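# Stand the loose sand core upright in the mould's empty print

## Task

Take the sand core that is lying on the board and set it standing in the mould's unoccupied print, oriented like the core across from it, with its blade pointing down into the round cavity; then release it.

## Robot and tools

Robot: two arms, left_arm and right_arm, each ending in a parallel two-finger gripper. The names do not refer to sides of any camera image. All poses use one scene frame: origin on the table surface midway between the arms, +x out over the table, +z up, and left_arm sits toward +y. Positions are in metres; orientations are quaternions written w first (qw, qx, qy, qz). In the gripper's own frame the fingers extend along +z and close along y. The reported end_effector_position is the spot between the finger pads, roughly 1 cm short of the fingertips. Reported hand positions can be somewhat wrong, more so far from the base, and arms usually settle a centimetre or more off target, typically low.

A row is always 16 numbers, even when one arm is idle: left_arm x, y, z, qw, qx, qy, qz, opening, then right_arm in the same 8-number order. x, y, z and the quaternion are an absolute target pose for that gripper in the scene frame, not an offset. Opening runs from -1 (closed) to +1 (fully open, 0.094 m). An arm meant to stay still should get its exact last reported pose and desired opening in every row and call; to hold an orientation steady, keep resending the same target quaternion rather than copying the possibly drifted reported one.

execute_actions(actions): a list of up to 15 actions, run in turn. Each action is a table of up to 15 rows, one row per control step of 1/30 s; a table with fewer rows repeats its final row until 15 steps have passed. An empty list just returns state and images. A target more than 0.6 m from the gripper's current position along any of its own axes gets the action refused for both arms; if the first action fails that check against the last reported state, or any action is malformed, nothing in the call runs. Each control step clips the commanded pose to at most 70 mm and 16 degrees from the measured one, so distant targets take several actions; after an action an arm drifts only to its last clipped pose. When position and orientation cannot both be reached, position wins. Elbows never fully straighten.

move(target, speed, blocking): one 16-number row as above; each gripper travels in a straight line to its absolute pose, both arms finishing together, over 0.5 to 10 s (cut off at 10 s). speed is the path's top speed in m/s, 0.002 to 0.5, default 0.25; rotation is capped at twice that in rad/s. Rotation takes the shorter direction. Paths ignore obstacles and the other arm; the hand lags, wanders and may overshoot speed, mainly near full reach. Faster contact hits harder, and a target set deeper past contact pushes harder. Opening is applied at the start. The result adds a move: line with the ending (done, off_target, moving, held, fault) and active limits, plus each gripper's distance from its target. If only one arm is named, the other finished fine. held means a check stopped that arm's final step; limits=paced means the pose was clipped; limits=held means some steps were blocked and the arm may then dash faster than speed. With blocking=false the reply comes after 0.5 s while motion continues; until a result shows it ended, further moves and execute_actions are refused, so call wait or stop.

wait(seconds): 0 to 10; arms keep their last command and a running move continues, returning early when it finishes. stop(): brakes a running move, needing room to slow; the fingers keep moving. zoom_image(camera, region): enlarges [x0, y0, x1, y1] pixels (top-left origin, max 504 by 504) of the latest image from cam_head_left, cam_head_right, cam_high, cam_low (each 504x504), cam_left_wrist or cam_right_wrist (616x616). finished_scene(scene): ends the current scene, given its number, irreversibly; the result reports success. The core must remain correctly placed.

Results: a state line left_arm: … | right_arm: … with each gripper's pose; Hand target lines show what the controller is steering toward; pose unreachable means the clearance check altered or blocked that arm's command. grip_measured is finger opening on the command scale (last Joint positions value is metres); each gripper may read up to about 1 mm off. To grip, command about 0.03 below grip_measured; less for a gentler hold. Pad force tops out around 50 to 62 N, less on very thin parts, with a brief spike at first contact. Joint torques are total drive output, offset, scaled and noisy, so they are unreliable for sensing contact. Joint ranges (rad): waist -2.618 to 3.054, shoulder 0 to 3.142, elbow 0 to 3.142, wrist pitch -1.571 to 1.571, wrist yaw -1.571 to 1.571, wrist roll -2.094 to 2.094. FAULT lines mean an arm stopped.

Motor heat: holding loads, even during thinking, warms motors. MOTOR HOT appears from 75 °C; at 90 °C that arm halts 10 s (that threshold then disabled 5 minutes); at 100 °C the arm goes limp and drops. Both are OVER-TEMPERATURE FAULT lines.

The robot keeps running while you compose replies, holding the last command. Occasional disturbances may tug a held part or nudge loose objects. Avoid: objects leaving the table, dropping or slamming the core, hard pushes, and arms colliding or pressing each other. Smooth, quick, low-effort motion is preferred.

Each tool is called after ">>>" as name(argument=value, ...), one argument or row to a line, values as JSON.

## Session

>>> execute_actions(
  actions=[],
)

Scene clock: 0.00 s.
left_arm: end_effector_position=(+0.0959, +0.5845, +0.1545) grip_measured=+1.000 end_effector_quat_wxyz=(-0.297, +0.936, -0.189, +0.028) | right_arm: end_effector_position=(+0.5885, -0.2575, +0.1944) grip_measured=+1.000 end_effector_quat_wxyz=(-0.078, +0.608, -0.592, +0.523)
Joint positions: left_arm=[ 1.16   0.999  0.833 -0.813 -0.137 -1.666  0.094] | right_arm=[ 0.207  2.117  1.76  -0.282  0.739 -1.758  0.094]
Joint velocities: left_arm=[ 0.007 -0.007 -0.007 -0.037  0.051 -0.037  0.   ] | right_arm=[-0.002  0.012 -0.022  0.037  0.066 -0.022  0.   ]
Joint torques (N m, as the arm reports them, + toward a larger angle): no reading
Hand target (left_arm): +0.095, +0.586, +0.159; -0.303, +0.934, -0.189, +0.027
Hand target (right_arm): +0.589, -0.258, +0.210; -0.090, +0.596, -0.595, +0.532

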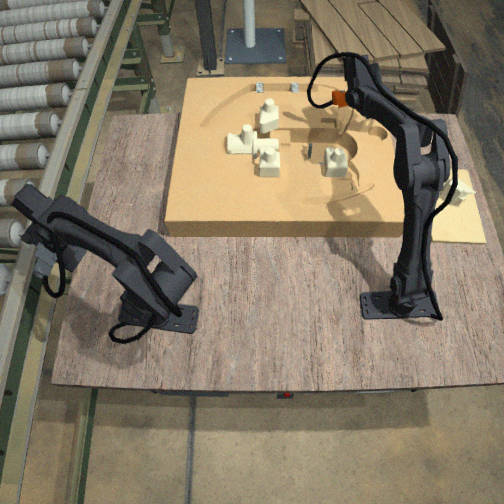

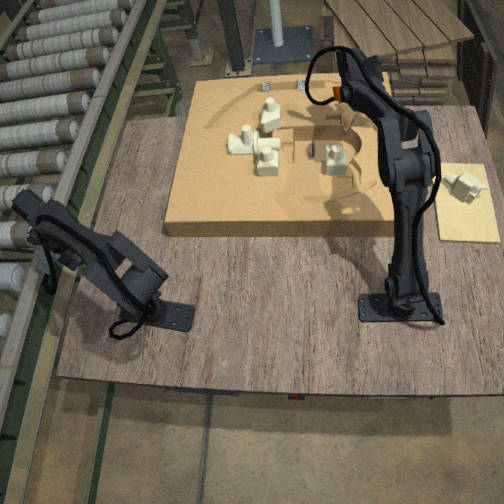

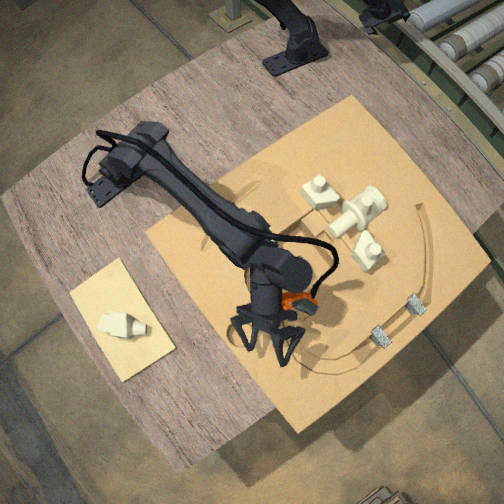

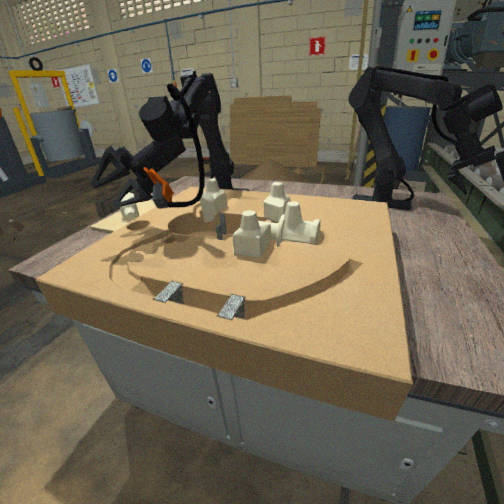

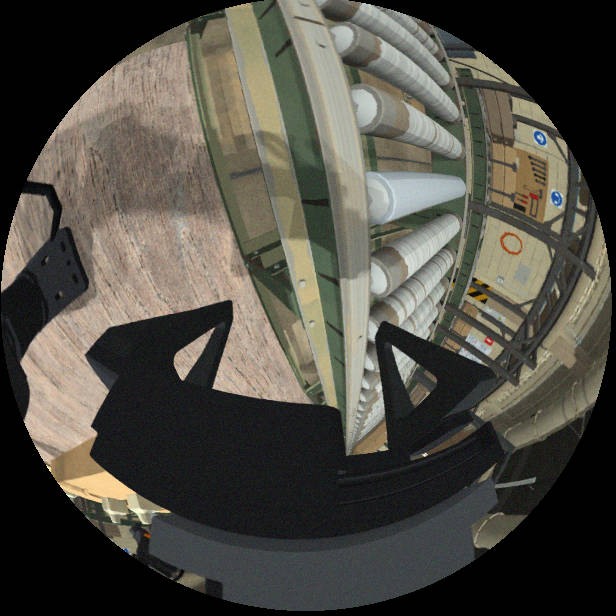

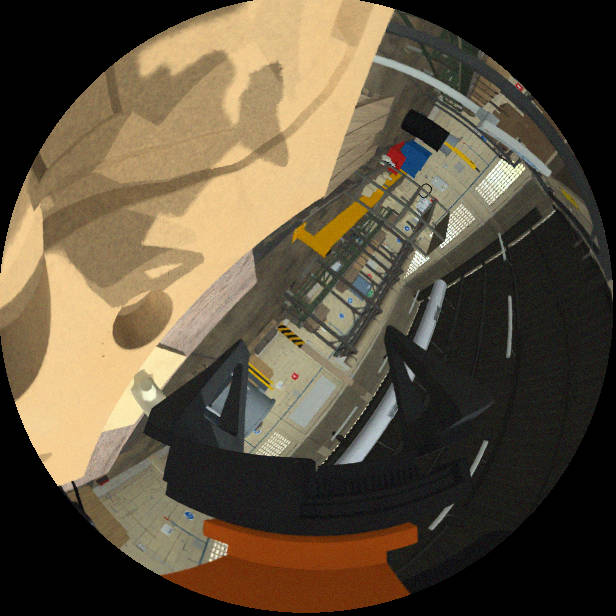

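>>> move(
  target=[0.0959,0.5845,0.1545,-0.297,0.936,-0.189,0.028,1,0.3,-0.48,0.28,0,0,1,0,1],
)

>>> zoom_image(
  camera="cam_head_left",
  region=[200,60,504,260],
)

>>> zoom_image(
  camera="cam_high",
  region=[60,150,460,450],
)

Scene clock: 10.37 s.
left_arm: end_effector_position=(+0.0959, +0.5845, +0.1545) grip_measured=+1.000 end_effector_quat_wxyz=(-0.297, +0.936, -0.189, +0.028) | right_arm: end_effector_position=(+0.3057, -0.4839, +0.2751) grip_measured=+1.000 end_effector_quat_wxyz=(+0.130, -0.010, +0.987, -0.097)
Joint positions: left_arm=[ 1.16   0.999  0.833 -0.813 -0.137 -1.666  0.094] | right_arm=[-0.644  1.784  2.103 -1.564  0.002 -0.648  0.094]
Joint velocities: left_arm=[ 0.017 -0.007  0.012 -0.022  0.051 -0.051  0.   ] | right_arm=[-0.002  0.002 -0.002 -0.051 -0.022 -0.037  0.   ]
Joint torques (N m, as the arm reports them, + toward a larger angle): left_arm=[ 0.12 -2.05  5.2   1.26 -0.08  0.  ] | right_arm=[-0.7  -9.38  4.23  0.94 -0.12  0.07]
Hand target (left_arm): +0.096, +0.585, +0.155; -0.297, +0.936, -0.189, +0.028
Hand target (right_arm): +0.300, -0.480, +0.282; +0.141, -0.001, +0.985, -0.095
Off the commanded pose (left_arm): 0.000 m, 0 deg.
Off the commanded pose (right_arm): 0.008 m, 19 deg; orientation clipped at the last step of the last action.
joint sent to its limit (right arm) — the command would take joint 4 (wrist pitch) past its lower limit, so that joint was sent only as far as its limit.
move: off_target (right_arm); limits=paced

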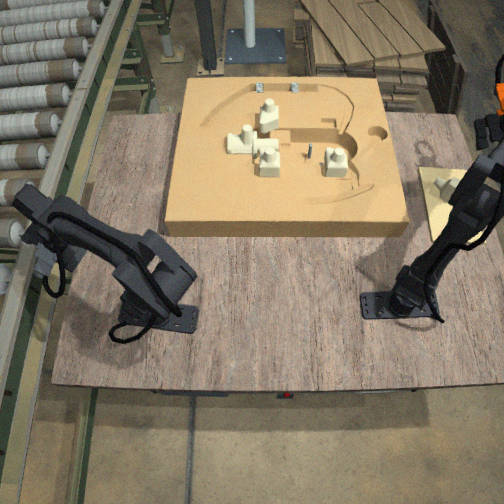

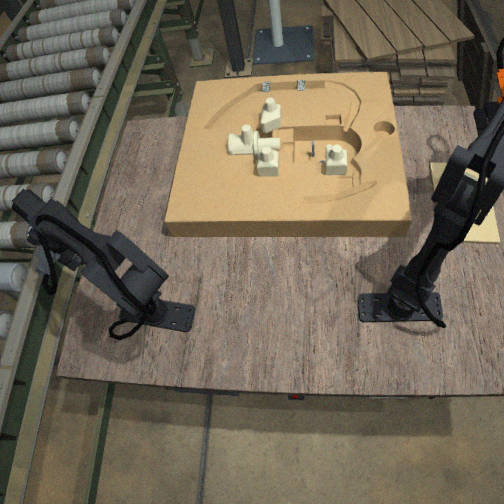

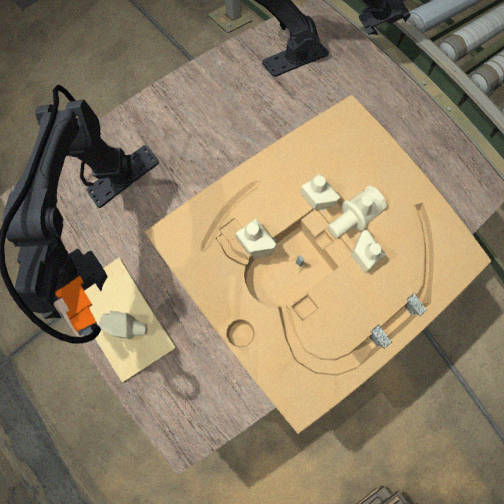

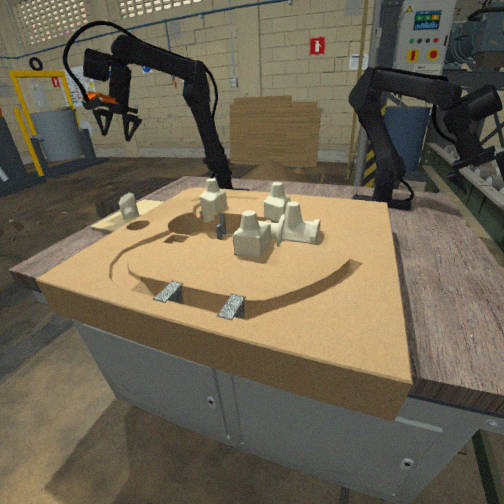

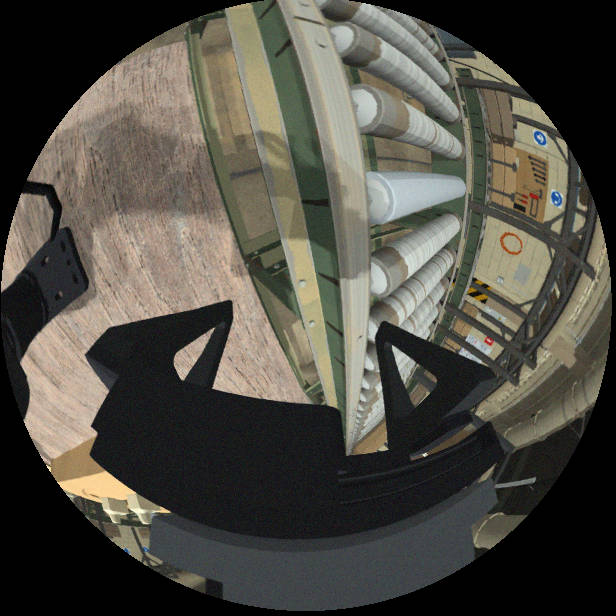

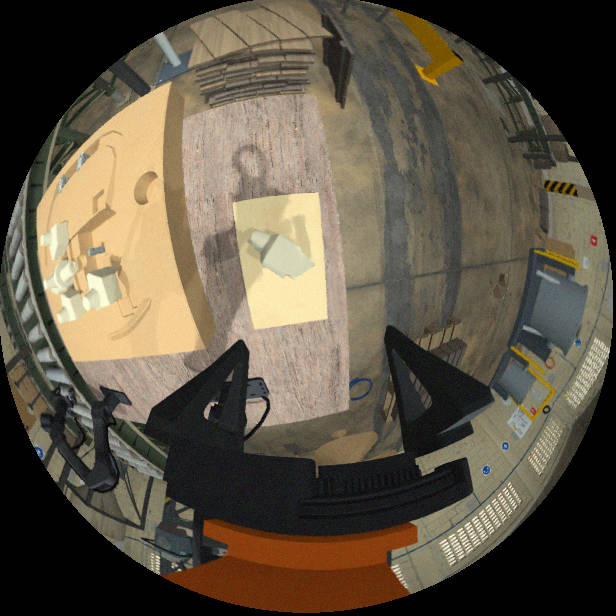

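Region (200, 60, 504, 260) of cam_head_left's 504x504 image, scaled by 1.658, with more detail than that image has; it fills the top 332 rows of this view, and the rest is white.

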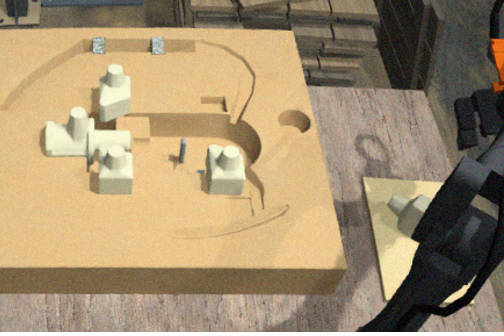

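Region (60, 150, 460, 450) of cam_high's 504x504 image, scaled by 1.260, with more detail than that image has; it fills the top 378 rows of this view, and the rest is white.

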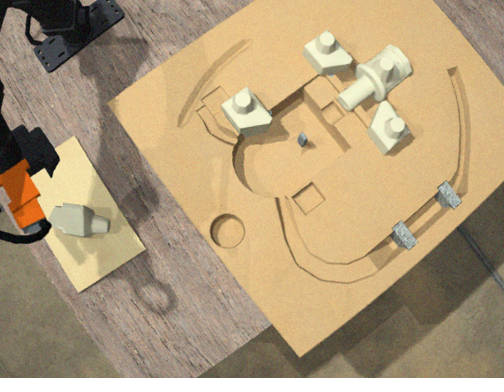

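>>> zoom_image(
  camera="cam_right_wrist",
  region=[220,190,360,330],
)

>>> zoom_image(
  camera="cam_high",
  region=[210,200,350,340],
)

>>> zoom_image(
  camera="cam_low",
  region=[80,160,280,270],
)

>>> zoom_image(
  camera="cam_high",
  region=[70,270,190,390],
)

Region (220, 190, 360, 330) of cam_right_wrist's 616x616 image, scaled by 3.600, with more detail than that image has.

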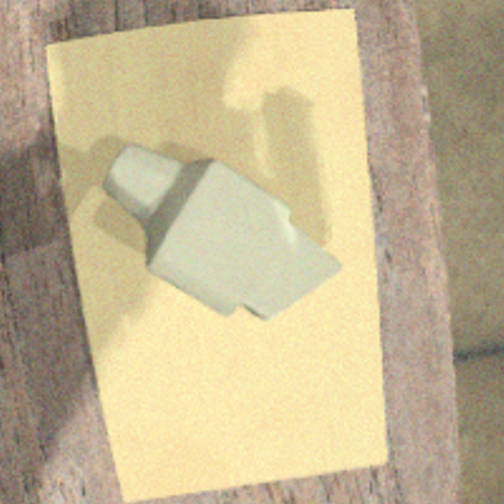

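Region (210, 200, 350, 340) of cam_high's 504x504 image, scaled by 3.600, with more detail than that image has.

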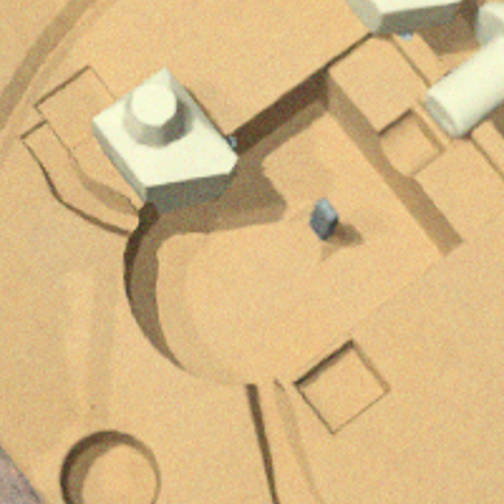

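Region (80, 160, 280, 270) of cam_low's 504x504 image, scaled by 2.520, with more detail than that image has; it fills the top 277 rows of this view, and the rest is white.

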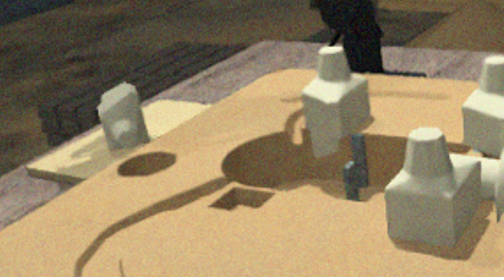

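Region (70, 270, 190, 390) of cam_high's 504x504 image, scaled by 4.200, with more detail than that image has.

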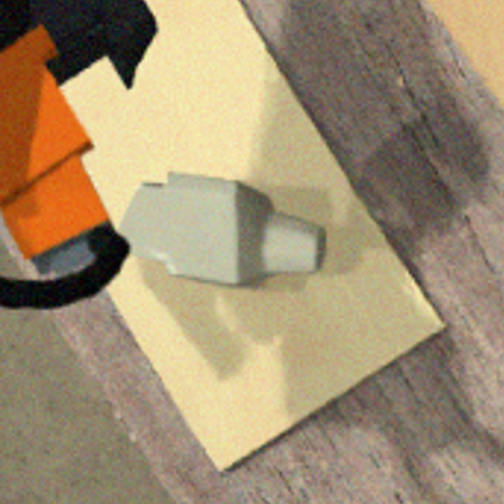

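>>> move(
  target=[0.0959,0.5845,0.1545,-0.297,0.936,-0.189,0.028,1,0.34,-0.47,0.16,0,0,1,0,1],
)

Scene clock: 28.33 s.
left_arm: end_effector_position=(+0.0959, +0.5845, +0.1545) grip_measured=+1.000 end_effector_quat_wxyz=(-0.297, +0.936, -0.189, +0.028) | right_arm: end_effector_position=(+0.3356, -0.4717, +0.1541) grip_measured=+1.000 end_effector_quat_wxyz=(-0.010, -0.001, +1.000, +0.005)
Joint positions: left_arm=[ 1.16   0.999  0.833 -0.813 -0.137 -1.666  0.094] | right_arm=[-0.573  2.069  2.036 -1.56   0.003 -0.557  0.094]
Joint velocities: left_arm=[ 0.002  0.007  0.002 -0.066 -0.037 -0.022  0.   ] | right_arm=[-0.002  0.017 -0.012 -0.007  0.007 -0.007  0.   ]
Joint torques (N m, as the arm reports them, + toward a larger angle): left_arm=[ 0.02 -1.98  5.28  1.28 -0.06 -0.03] | right_arm=[  0.44 -10.59   5.63   0.39  -0.07   0.03]
Hand target (left_arm): +0.096, +0.585, +0.154; -0.297, +0.936, -0.189, +0.028
Hand target (right_arm): +0.339, -0.469, +0.159; +0.000, +0.002, +1.000, +0.002
Off the commanded pose (left_arm): 0.000 m, 0 deg.
Off the commanded pose (right_arm): 0.008 m, 1 deg.
move: done

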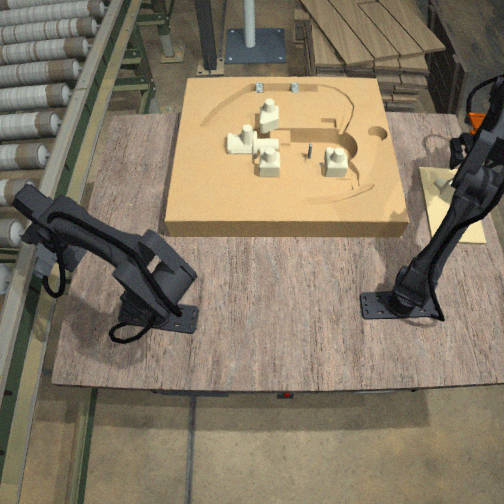

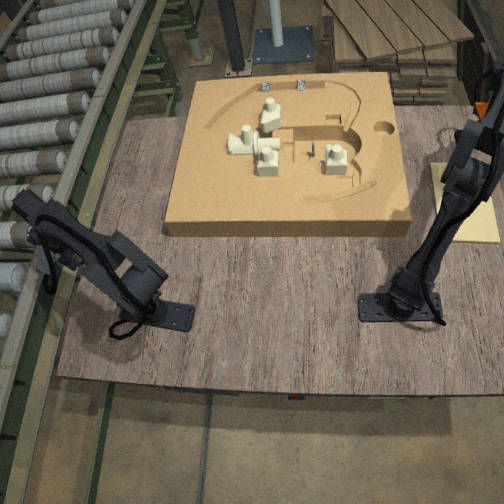

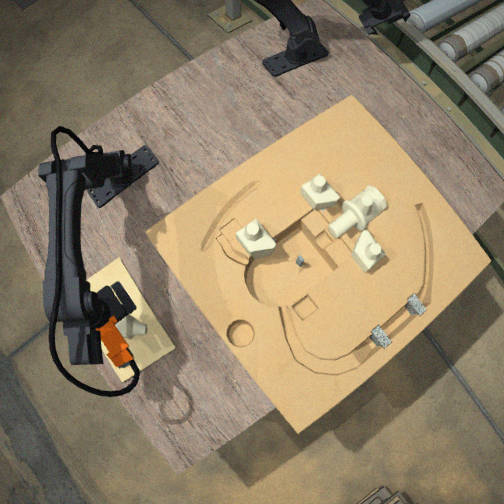

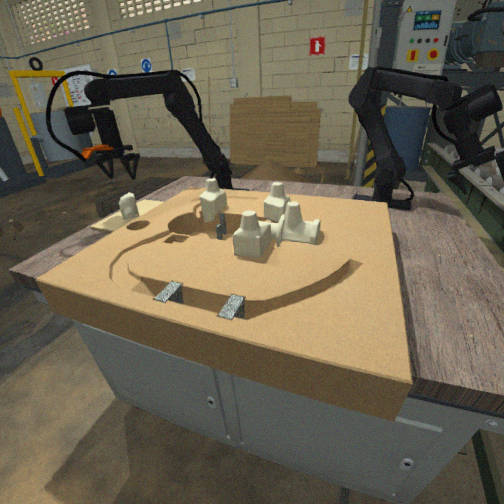

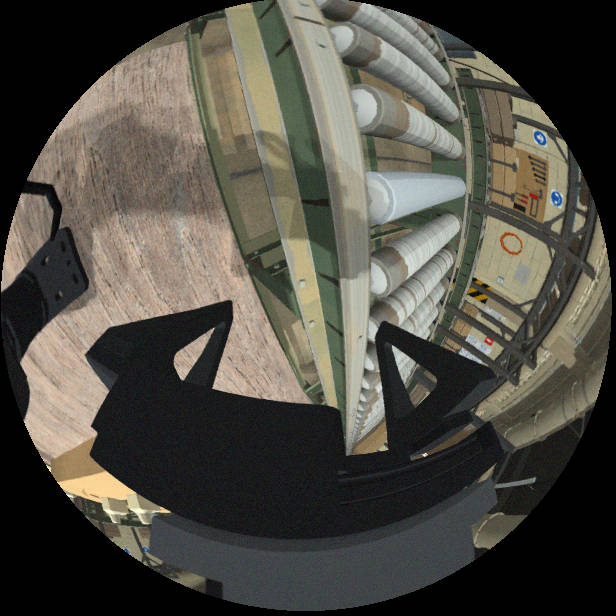

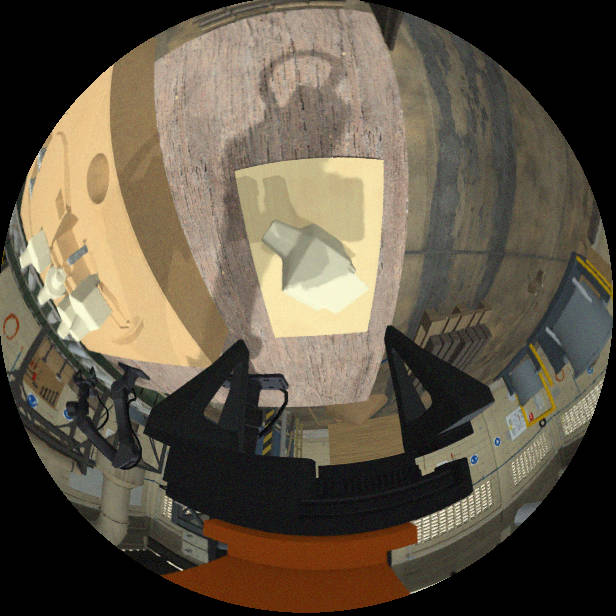

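>>> zoom_image(
  camera="cam_right_wrist",
  region=[220,140,420,350],
)

Region (220, 140, 420, 350) of cam_right_wrist's 616x616 image, scaled by 2.400, with more detail than that image has; it fills the left 480 columns of this view, and the rest is white.

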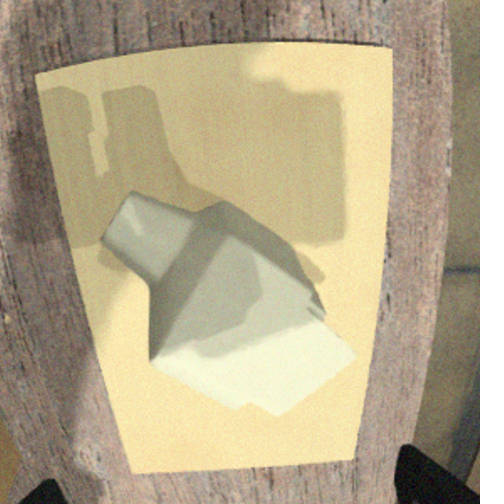

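>>> move(
  target=[0.0959,0.5845,0.1545,-0.297,0.936,-0.189,0.028,1,0.385,-0.42,0.13,-0.299,-0.456,0.822,-0.166,1],
)

Scene clock: 58.30 s.
left_arm: end_effector_position=(+0.0959, +0.5845, +0.1545) grip_measured=+1.000 end_effector_quat_wxyz=(-0.297, +0.936, -0.189, +0.028) | right_arm: end_effector_position=(+0.3844, -0.4197, +0.1281) grip_measured=+1.000 end_effector_quat_wxyz=(-0.247, -0.469, +0.824, -0.199)
Joint positions: left_arm=[ 1.16   0.999  0.833 -0.813 -0.137 -1.666  0.094] | right_arm=[-0.143  2.228  2.036 -1.561  0.623 -1.102  0.094]
Joint velocities: left_arm=[ 0.007  0.012 -0.022 -0.081 -0.022  0.081  0.   ] | right_arm=[-0.017  0.002 -0.012  0.007  0.037  0.051  0.   ]
Joint torques (N m, as the arm reports them, + toward a larger angle): left_arm=[ 0.12 -1.96  5.21  1.29 -0.08 -0.03] | right_arm=[  0.28 -10.5    4.95  -0.02   0.47  -0.12]
Hand target (left_arm): +0.096, +0.585, +0.155; -0.297, +0.936, -0.189, +0.028
Hand target (right_arm): +0.384, -0.420, +0.128; -0.256, -0.476, +0.817, -0.201
Off the commanded pose (left_arm): 0.000 m, 0 deg.
Off the commanded pose (right_arm): 0.002 m, 7 deg.
joint sent to its limit (right arm) — the command would take joint 4 (wrist pitch) past its lower limit, so that joint was sent only as far as its limit.
move: off_target (right_arm)

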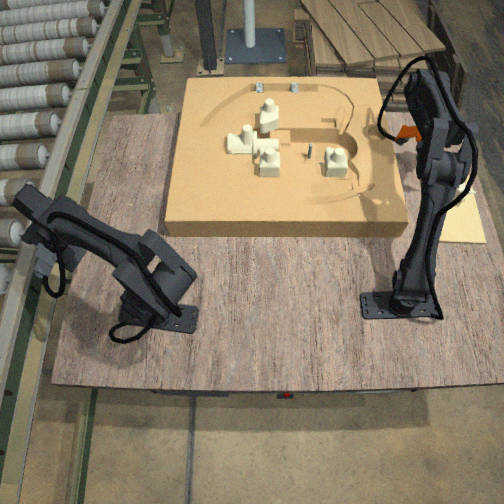

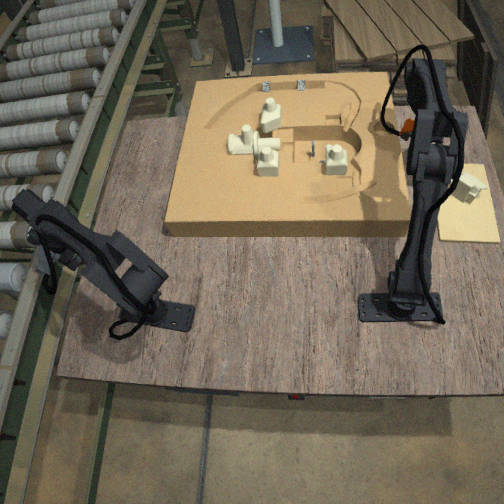

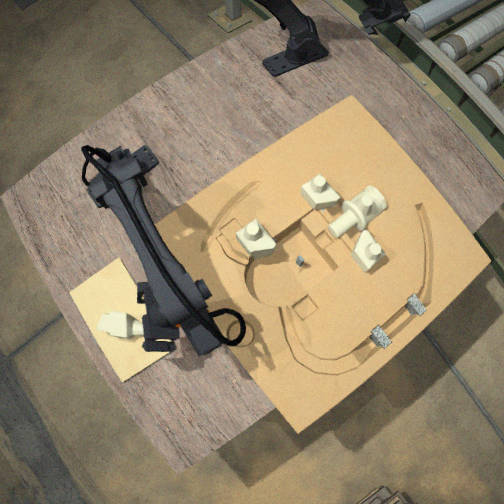

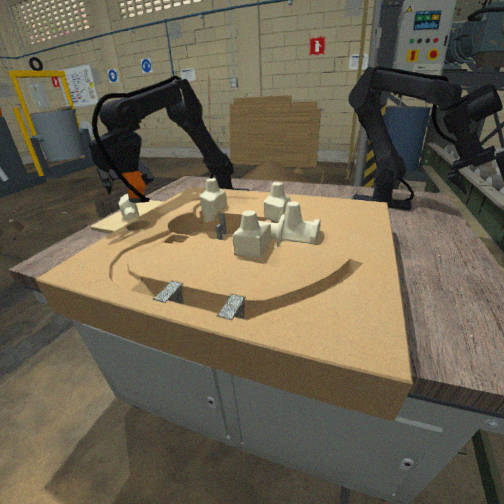

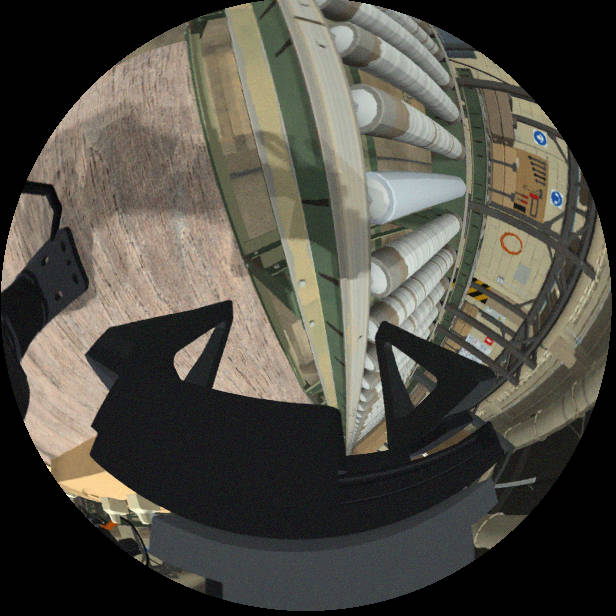

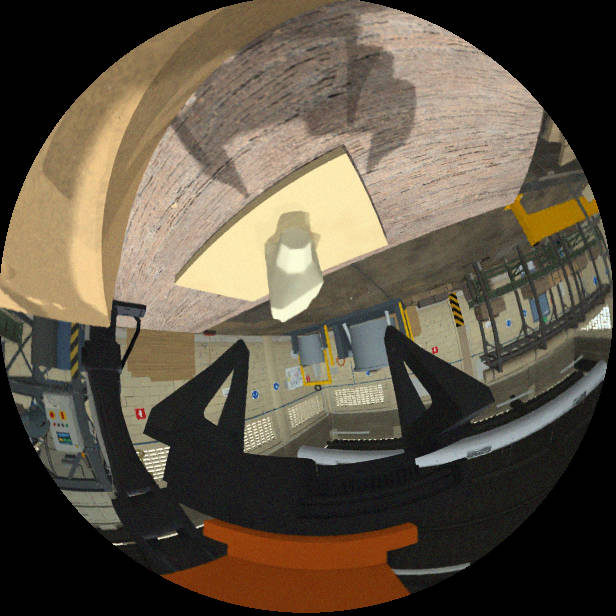

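>>> move(
  target=[0.0959,0.5845,0.1545,-0.297,0.936,-0.189,0.028,1,0.358,-0.437,0.09,-0.299,-0.456,0.822,-0.166,1],
  speed=0.1,
)

Scene clock: 61.97 s.
left_arm: end_effector_position=(+0.0959, +0.5845, +0.1545) grip_measured=+1.000 end_effector_quat_wxyz=(-0.297, +0.936, -0.189, +0.028) | right_arm: end_effector_position=(+0.3591, -0.4327, +0.0909) grip_measured=+1.000 end_effector_quat_wxyz=(-0.295, -0.462, +0.821, -0.160)
Joint positions: left_arm=[ 1.16   0.999  0.833 -0.813 -0.137 -1.666  0.094] | right_arm=[-0.186  2.263  1.92  -1.53   0.625 -1.096  0.094]
Joint velocities: left_arm=[-0.002  0.007  0.007  0.007 -0.022 -0.022  0.   ] | right_arm=[-0.007 -0.002 -0.012  0.007 -0.037 -0.022  0.   ]
Joint torques (N m, as the arm reports them, + toward a larger angle): left_arm=[-0.05 -2.    5.21  1.27 -0.07 -0.01] | right_arm=[ -0.65 -10.85   4.4   -0.13   0.46   0.07]
Hand target (left_arm): +0.096, +0.585, +0.154; -0.297, +0.936, -0.189, +0.028
Hand target (right_arm): +0.357, -0.437, +0.090; -0.299, -0.455, +0.822, -0.165
Off the commanded pose (left_arm): 0.000 m, 0 deg.
Off the commanded pose (right_arm): 0.005 m, 1 deg.
move: done

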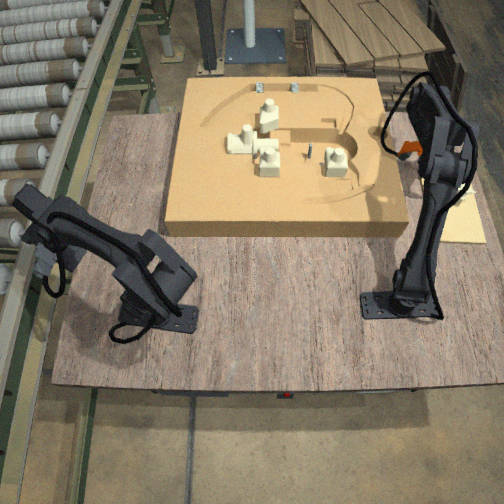

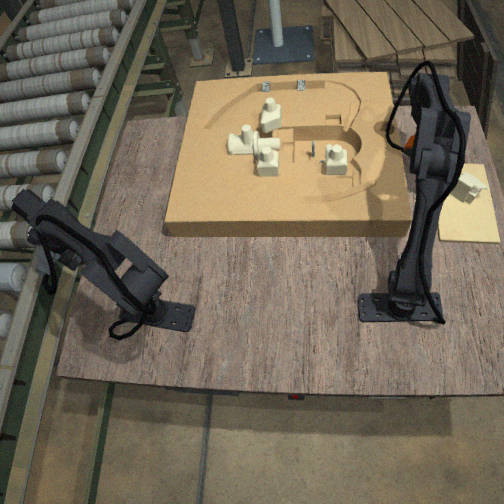

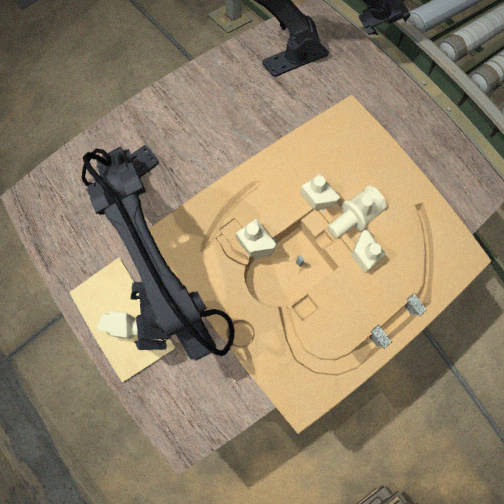

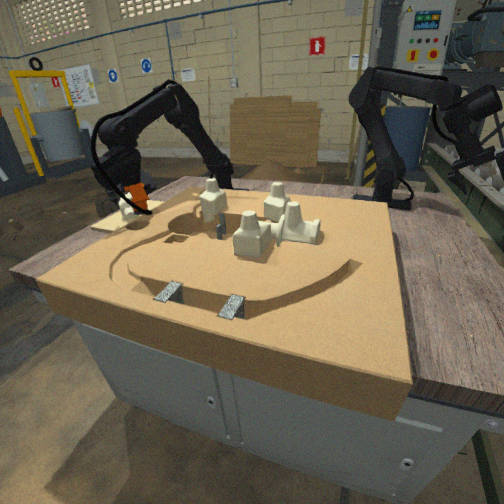

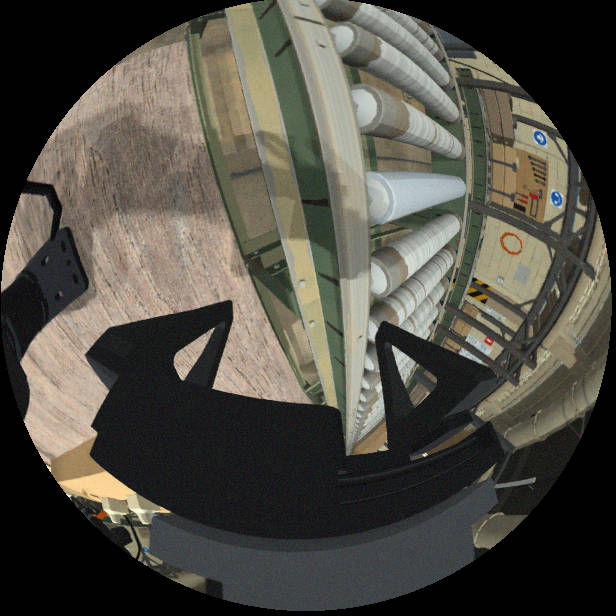

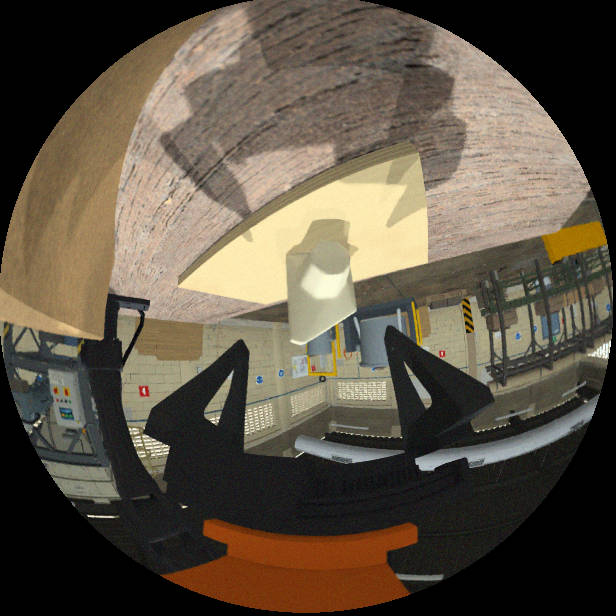

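>>> move(
  target=[0.0959,0.5845,0.1545,-0.297,0.936,-0.189,0.028,1,0.343,-0.47,0.06,-0.299,-0.456,0.822,-0.166,1],
  speed=0.08,
)

Scene clock: 66.30 s.
left_arm: end_effector_position=(+0.0959, +0.5845, +0.1545) grip_measured=+1.000 end_effector_quat_wxyz=(-0.297, +0.936, -0.189, +0.028) | right_arm: end_effector_position=(+0.3439, -0.4663, +0.0512) grip_measured=+1.000 end_effector_quat_wxyz=(-0.301, -0.456, +0.823, -0.156)
Joint positions: left_arm=[ 1.16   0.999  0.833 -0.813 -0.137 -1.666  0.094] | right_arm=[-0.273  2.263  1.76  -1.33   0.648 -1.181  0.094]
Joint velocities: left_arm=[ 0.007  0.017 -0.007  0.007  0.022 -0.022  0.   ] | right_arm=[ 0.007  0.002 -0.002  0.081  0.066  0.037  0.   ]
Joint torques (N m, as the arm reports them, + toward a larger angle): left_arm=[ 0.05 -2.05  5.31  1.27 -0.08 -0.03] | right_arm=[ -0.45 -13.06   4.05  -0.01   0.5   -0.15]
Hand target (left_arm): +0.096, +0.585, +0.154; -0.297, +0.936, -0.189, +0.028
Hand target (right_arm): +0.343, -0.470, +0.060; -0.298, -0.456, +0.822, -0.166
Off the commanded pose (left_arm): 0.000 m, 0 deg.
Off the commanded pose (right_arm): 0.010 m, 1 deg.
move: done

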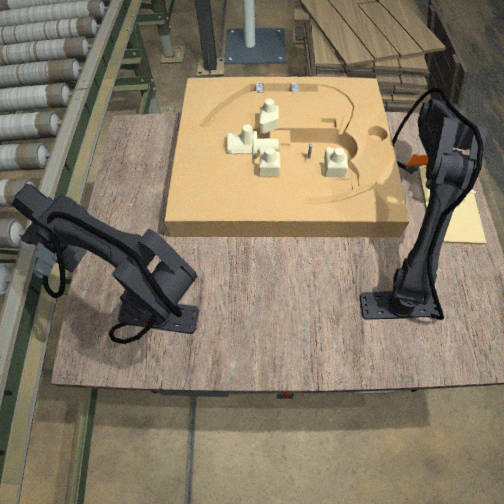

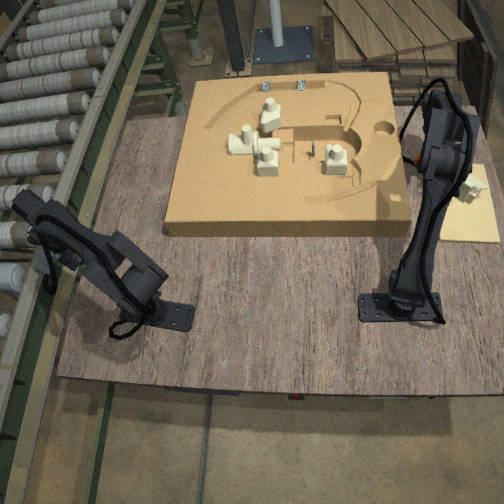

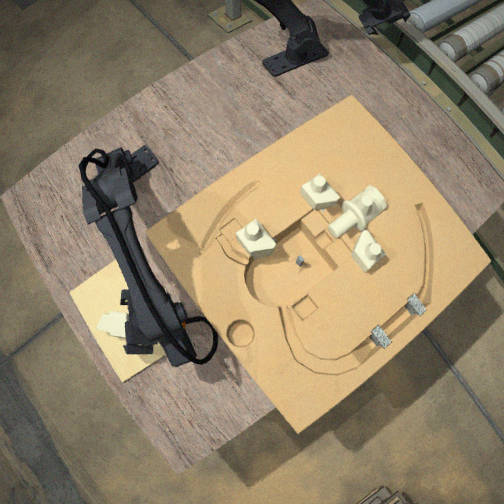

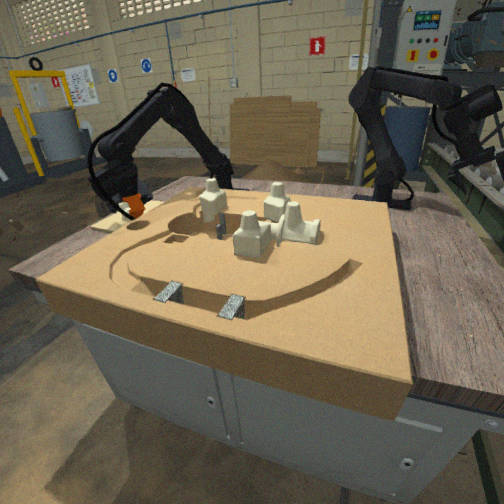

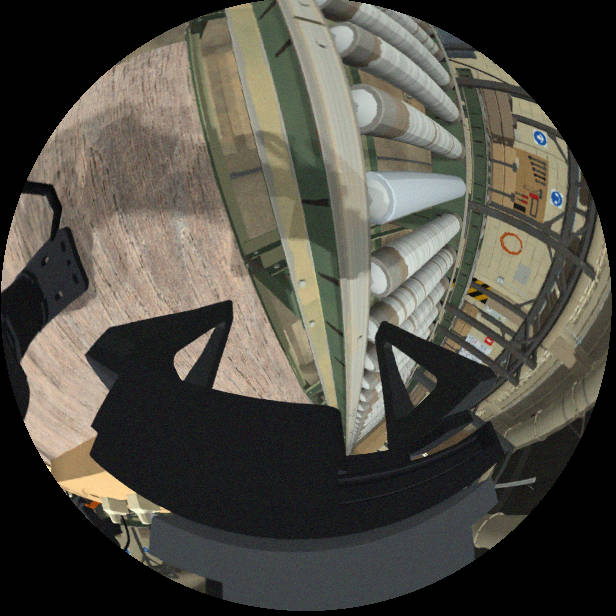

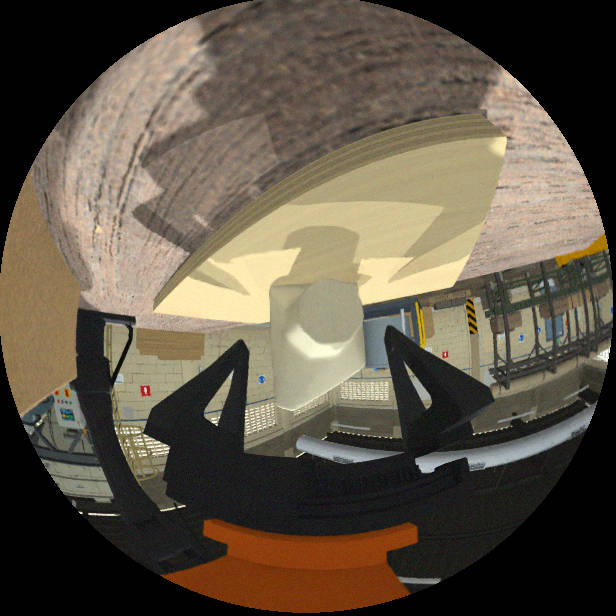

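>>> move(
  target=[0.0959,0.5845,0.1545,-0.297,0.936,-0.189,0.028,1,0.331,-0.493,0.052,-0.299,-0.456,0.822,-0.166,1],
  speed=0.05,
)

Scene clock: 70.53 s.
left_arm: end_effector_position=(+0.0959, +0.5845, +0.1545) grip_measured=+1.000 end_effector_quat_wxyz=(-0.297, +0.936, -0.189, +0.028) | right_arm: end_effector_position=(+0.3323, -0.4890, +0.0414) grip_measured=+1.000 end_effector_quat_wxyz=(-0.302, -0.458, +0.822, -0.154)
Joint positions: left_arm=[ 1.16   0.999  0.833 -0.813 -0.137 -1.666  0.094] | right_arm=[-0.334  2.245  1.691 -1.237  0.662 -1.258  0.094]
Joint velocities: left_arm=[ 0.002 -0.002  0.022 -0.022 -0.022 -0.037  0.   ] | right_arm=[ 0.007 -0.007 -0.022  0.007 -0.051  0.022  0.   ]
Joint torques (N m, as the arm reports them, + toward a larger angle): left_arm=[-0.05 -1.9   5.31  1.25 -0.09 -0.01] | right_arm=[ -0.55 -13.3    4.16   0.05   0.49  -0.13]
Hand target (left_arm): +0.096, +0.585, +0.155; -0.297, +0.936, -0.189, +0.028
Hand target (right_arm): +0.331, -0.493, +0.052; -0.299, -0.456, +0.822, -0.166
Off the commanded pose (left_arm): 0.000 m, 0 deg.
Off the commanded pose (right_arm): 0.011 m, 1 deg.
move: off_target (right_arm)

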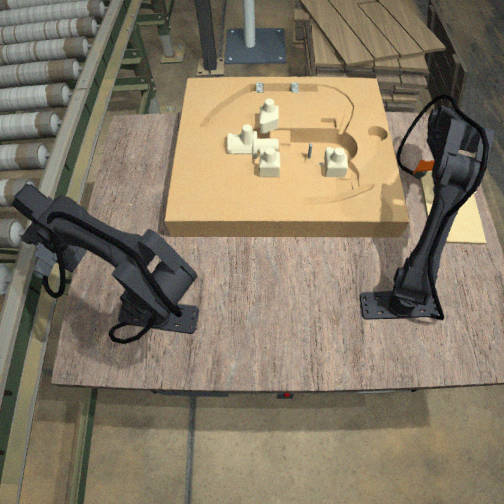

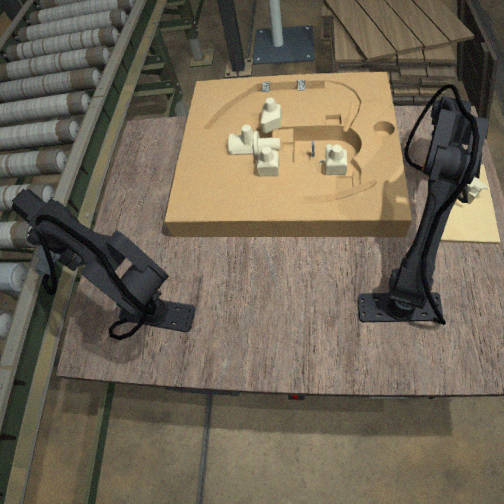

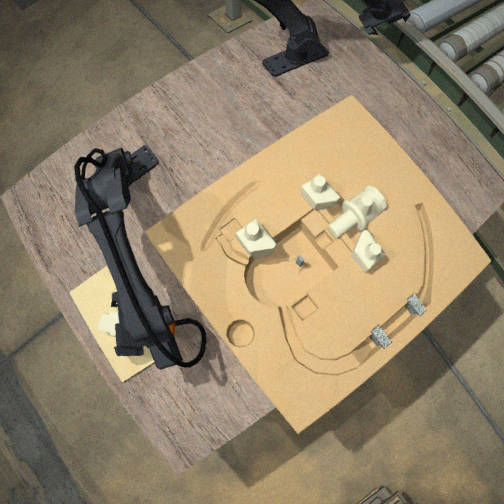

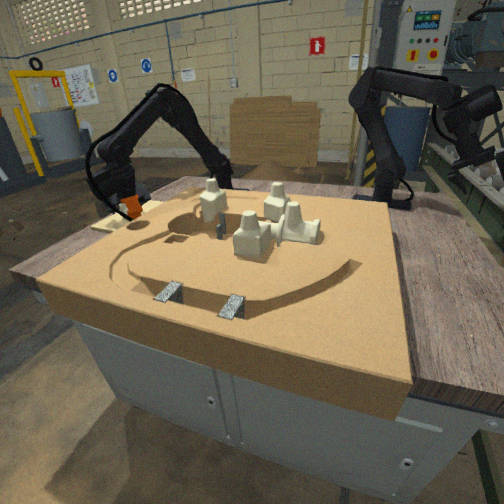

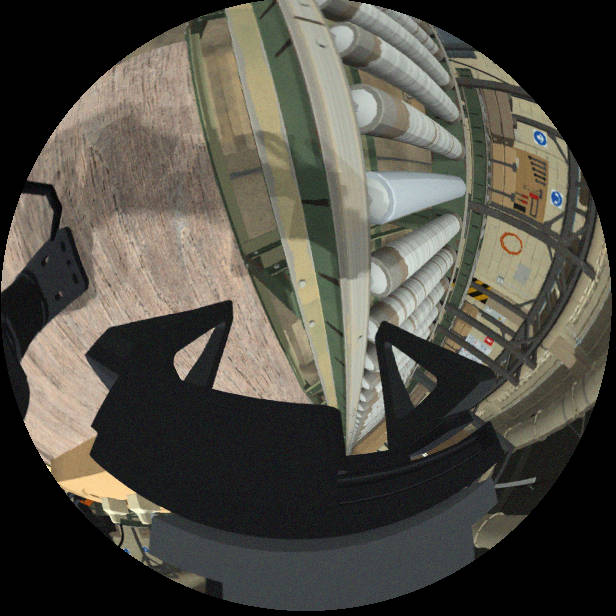

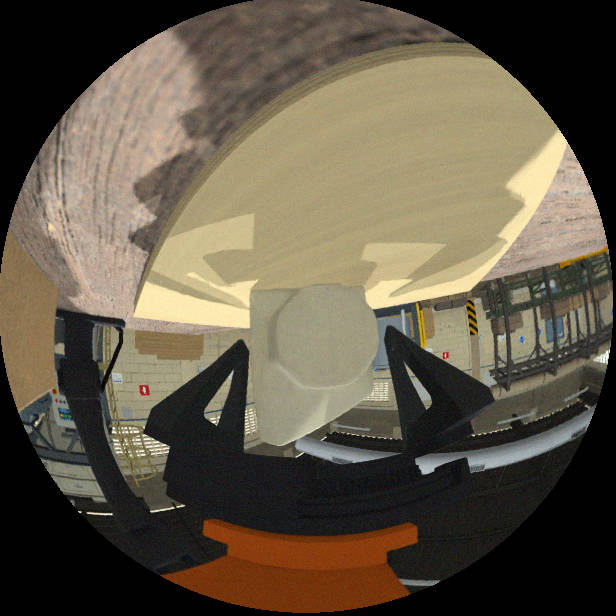

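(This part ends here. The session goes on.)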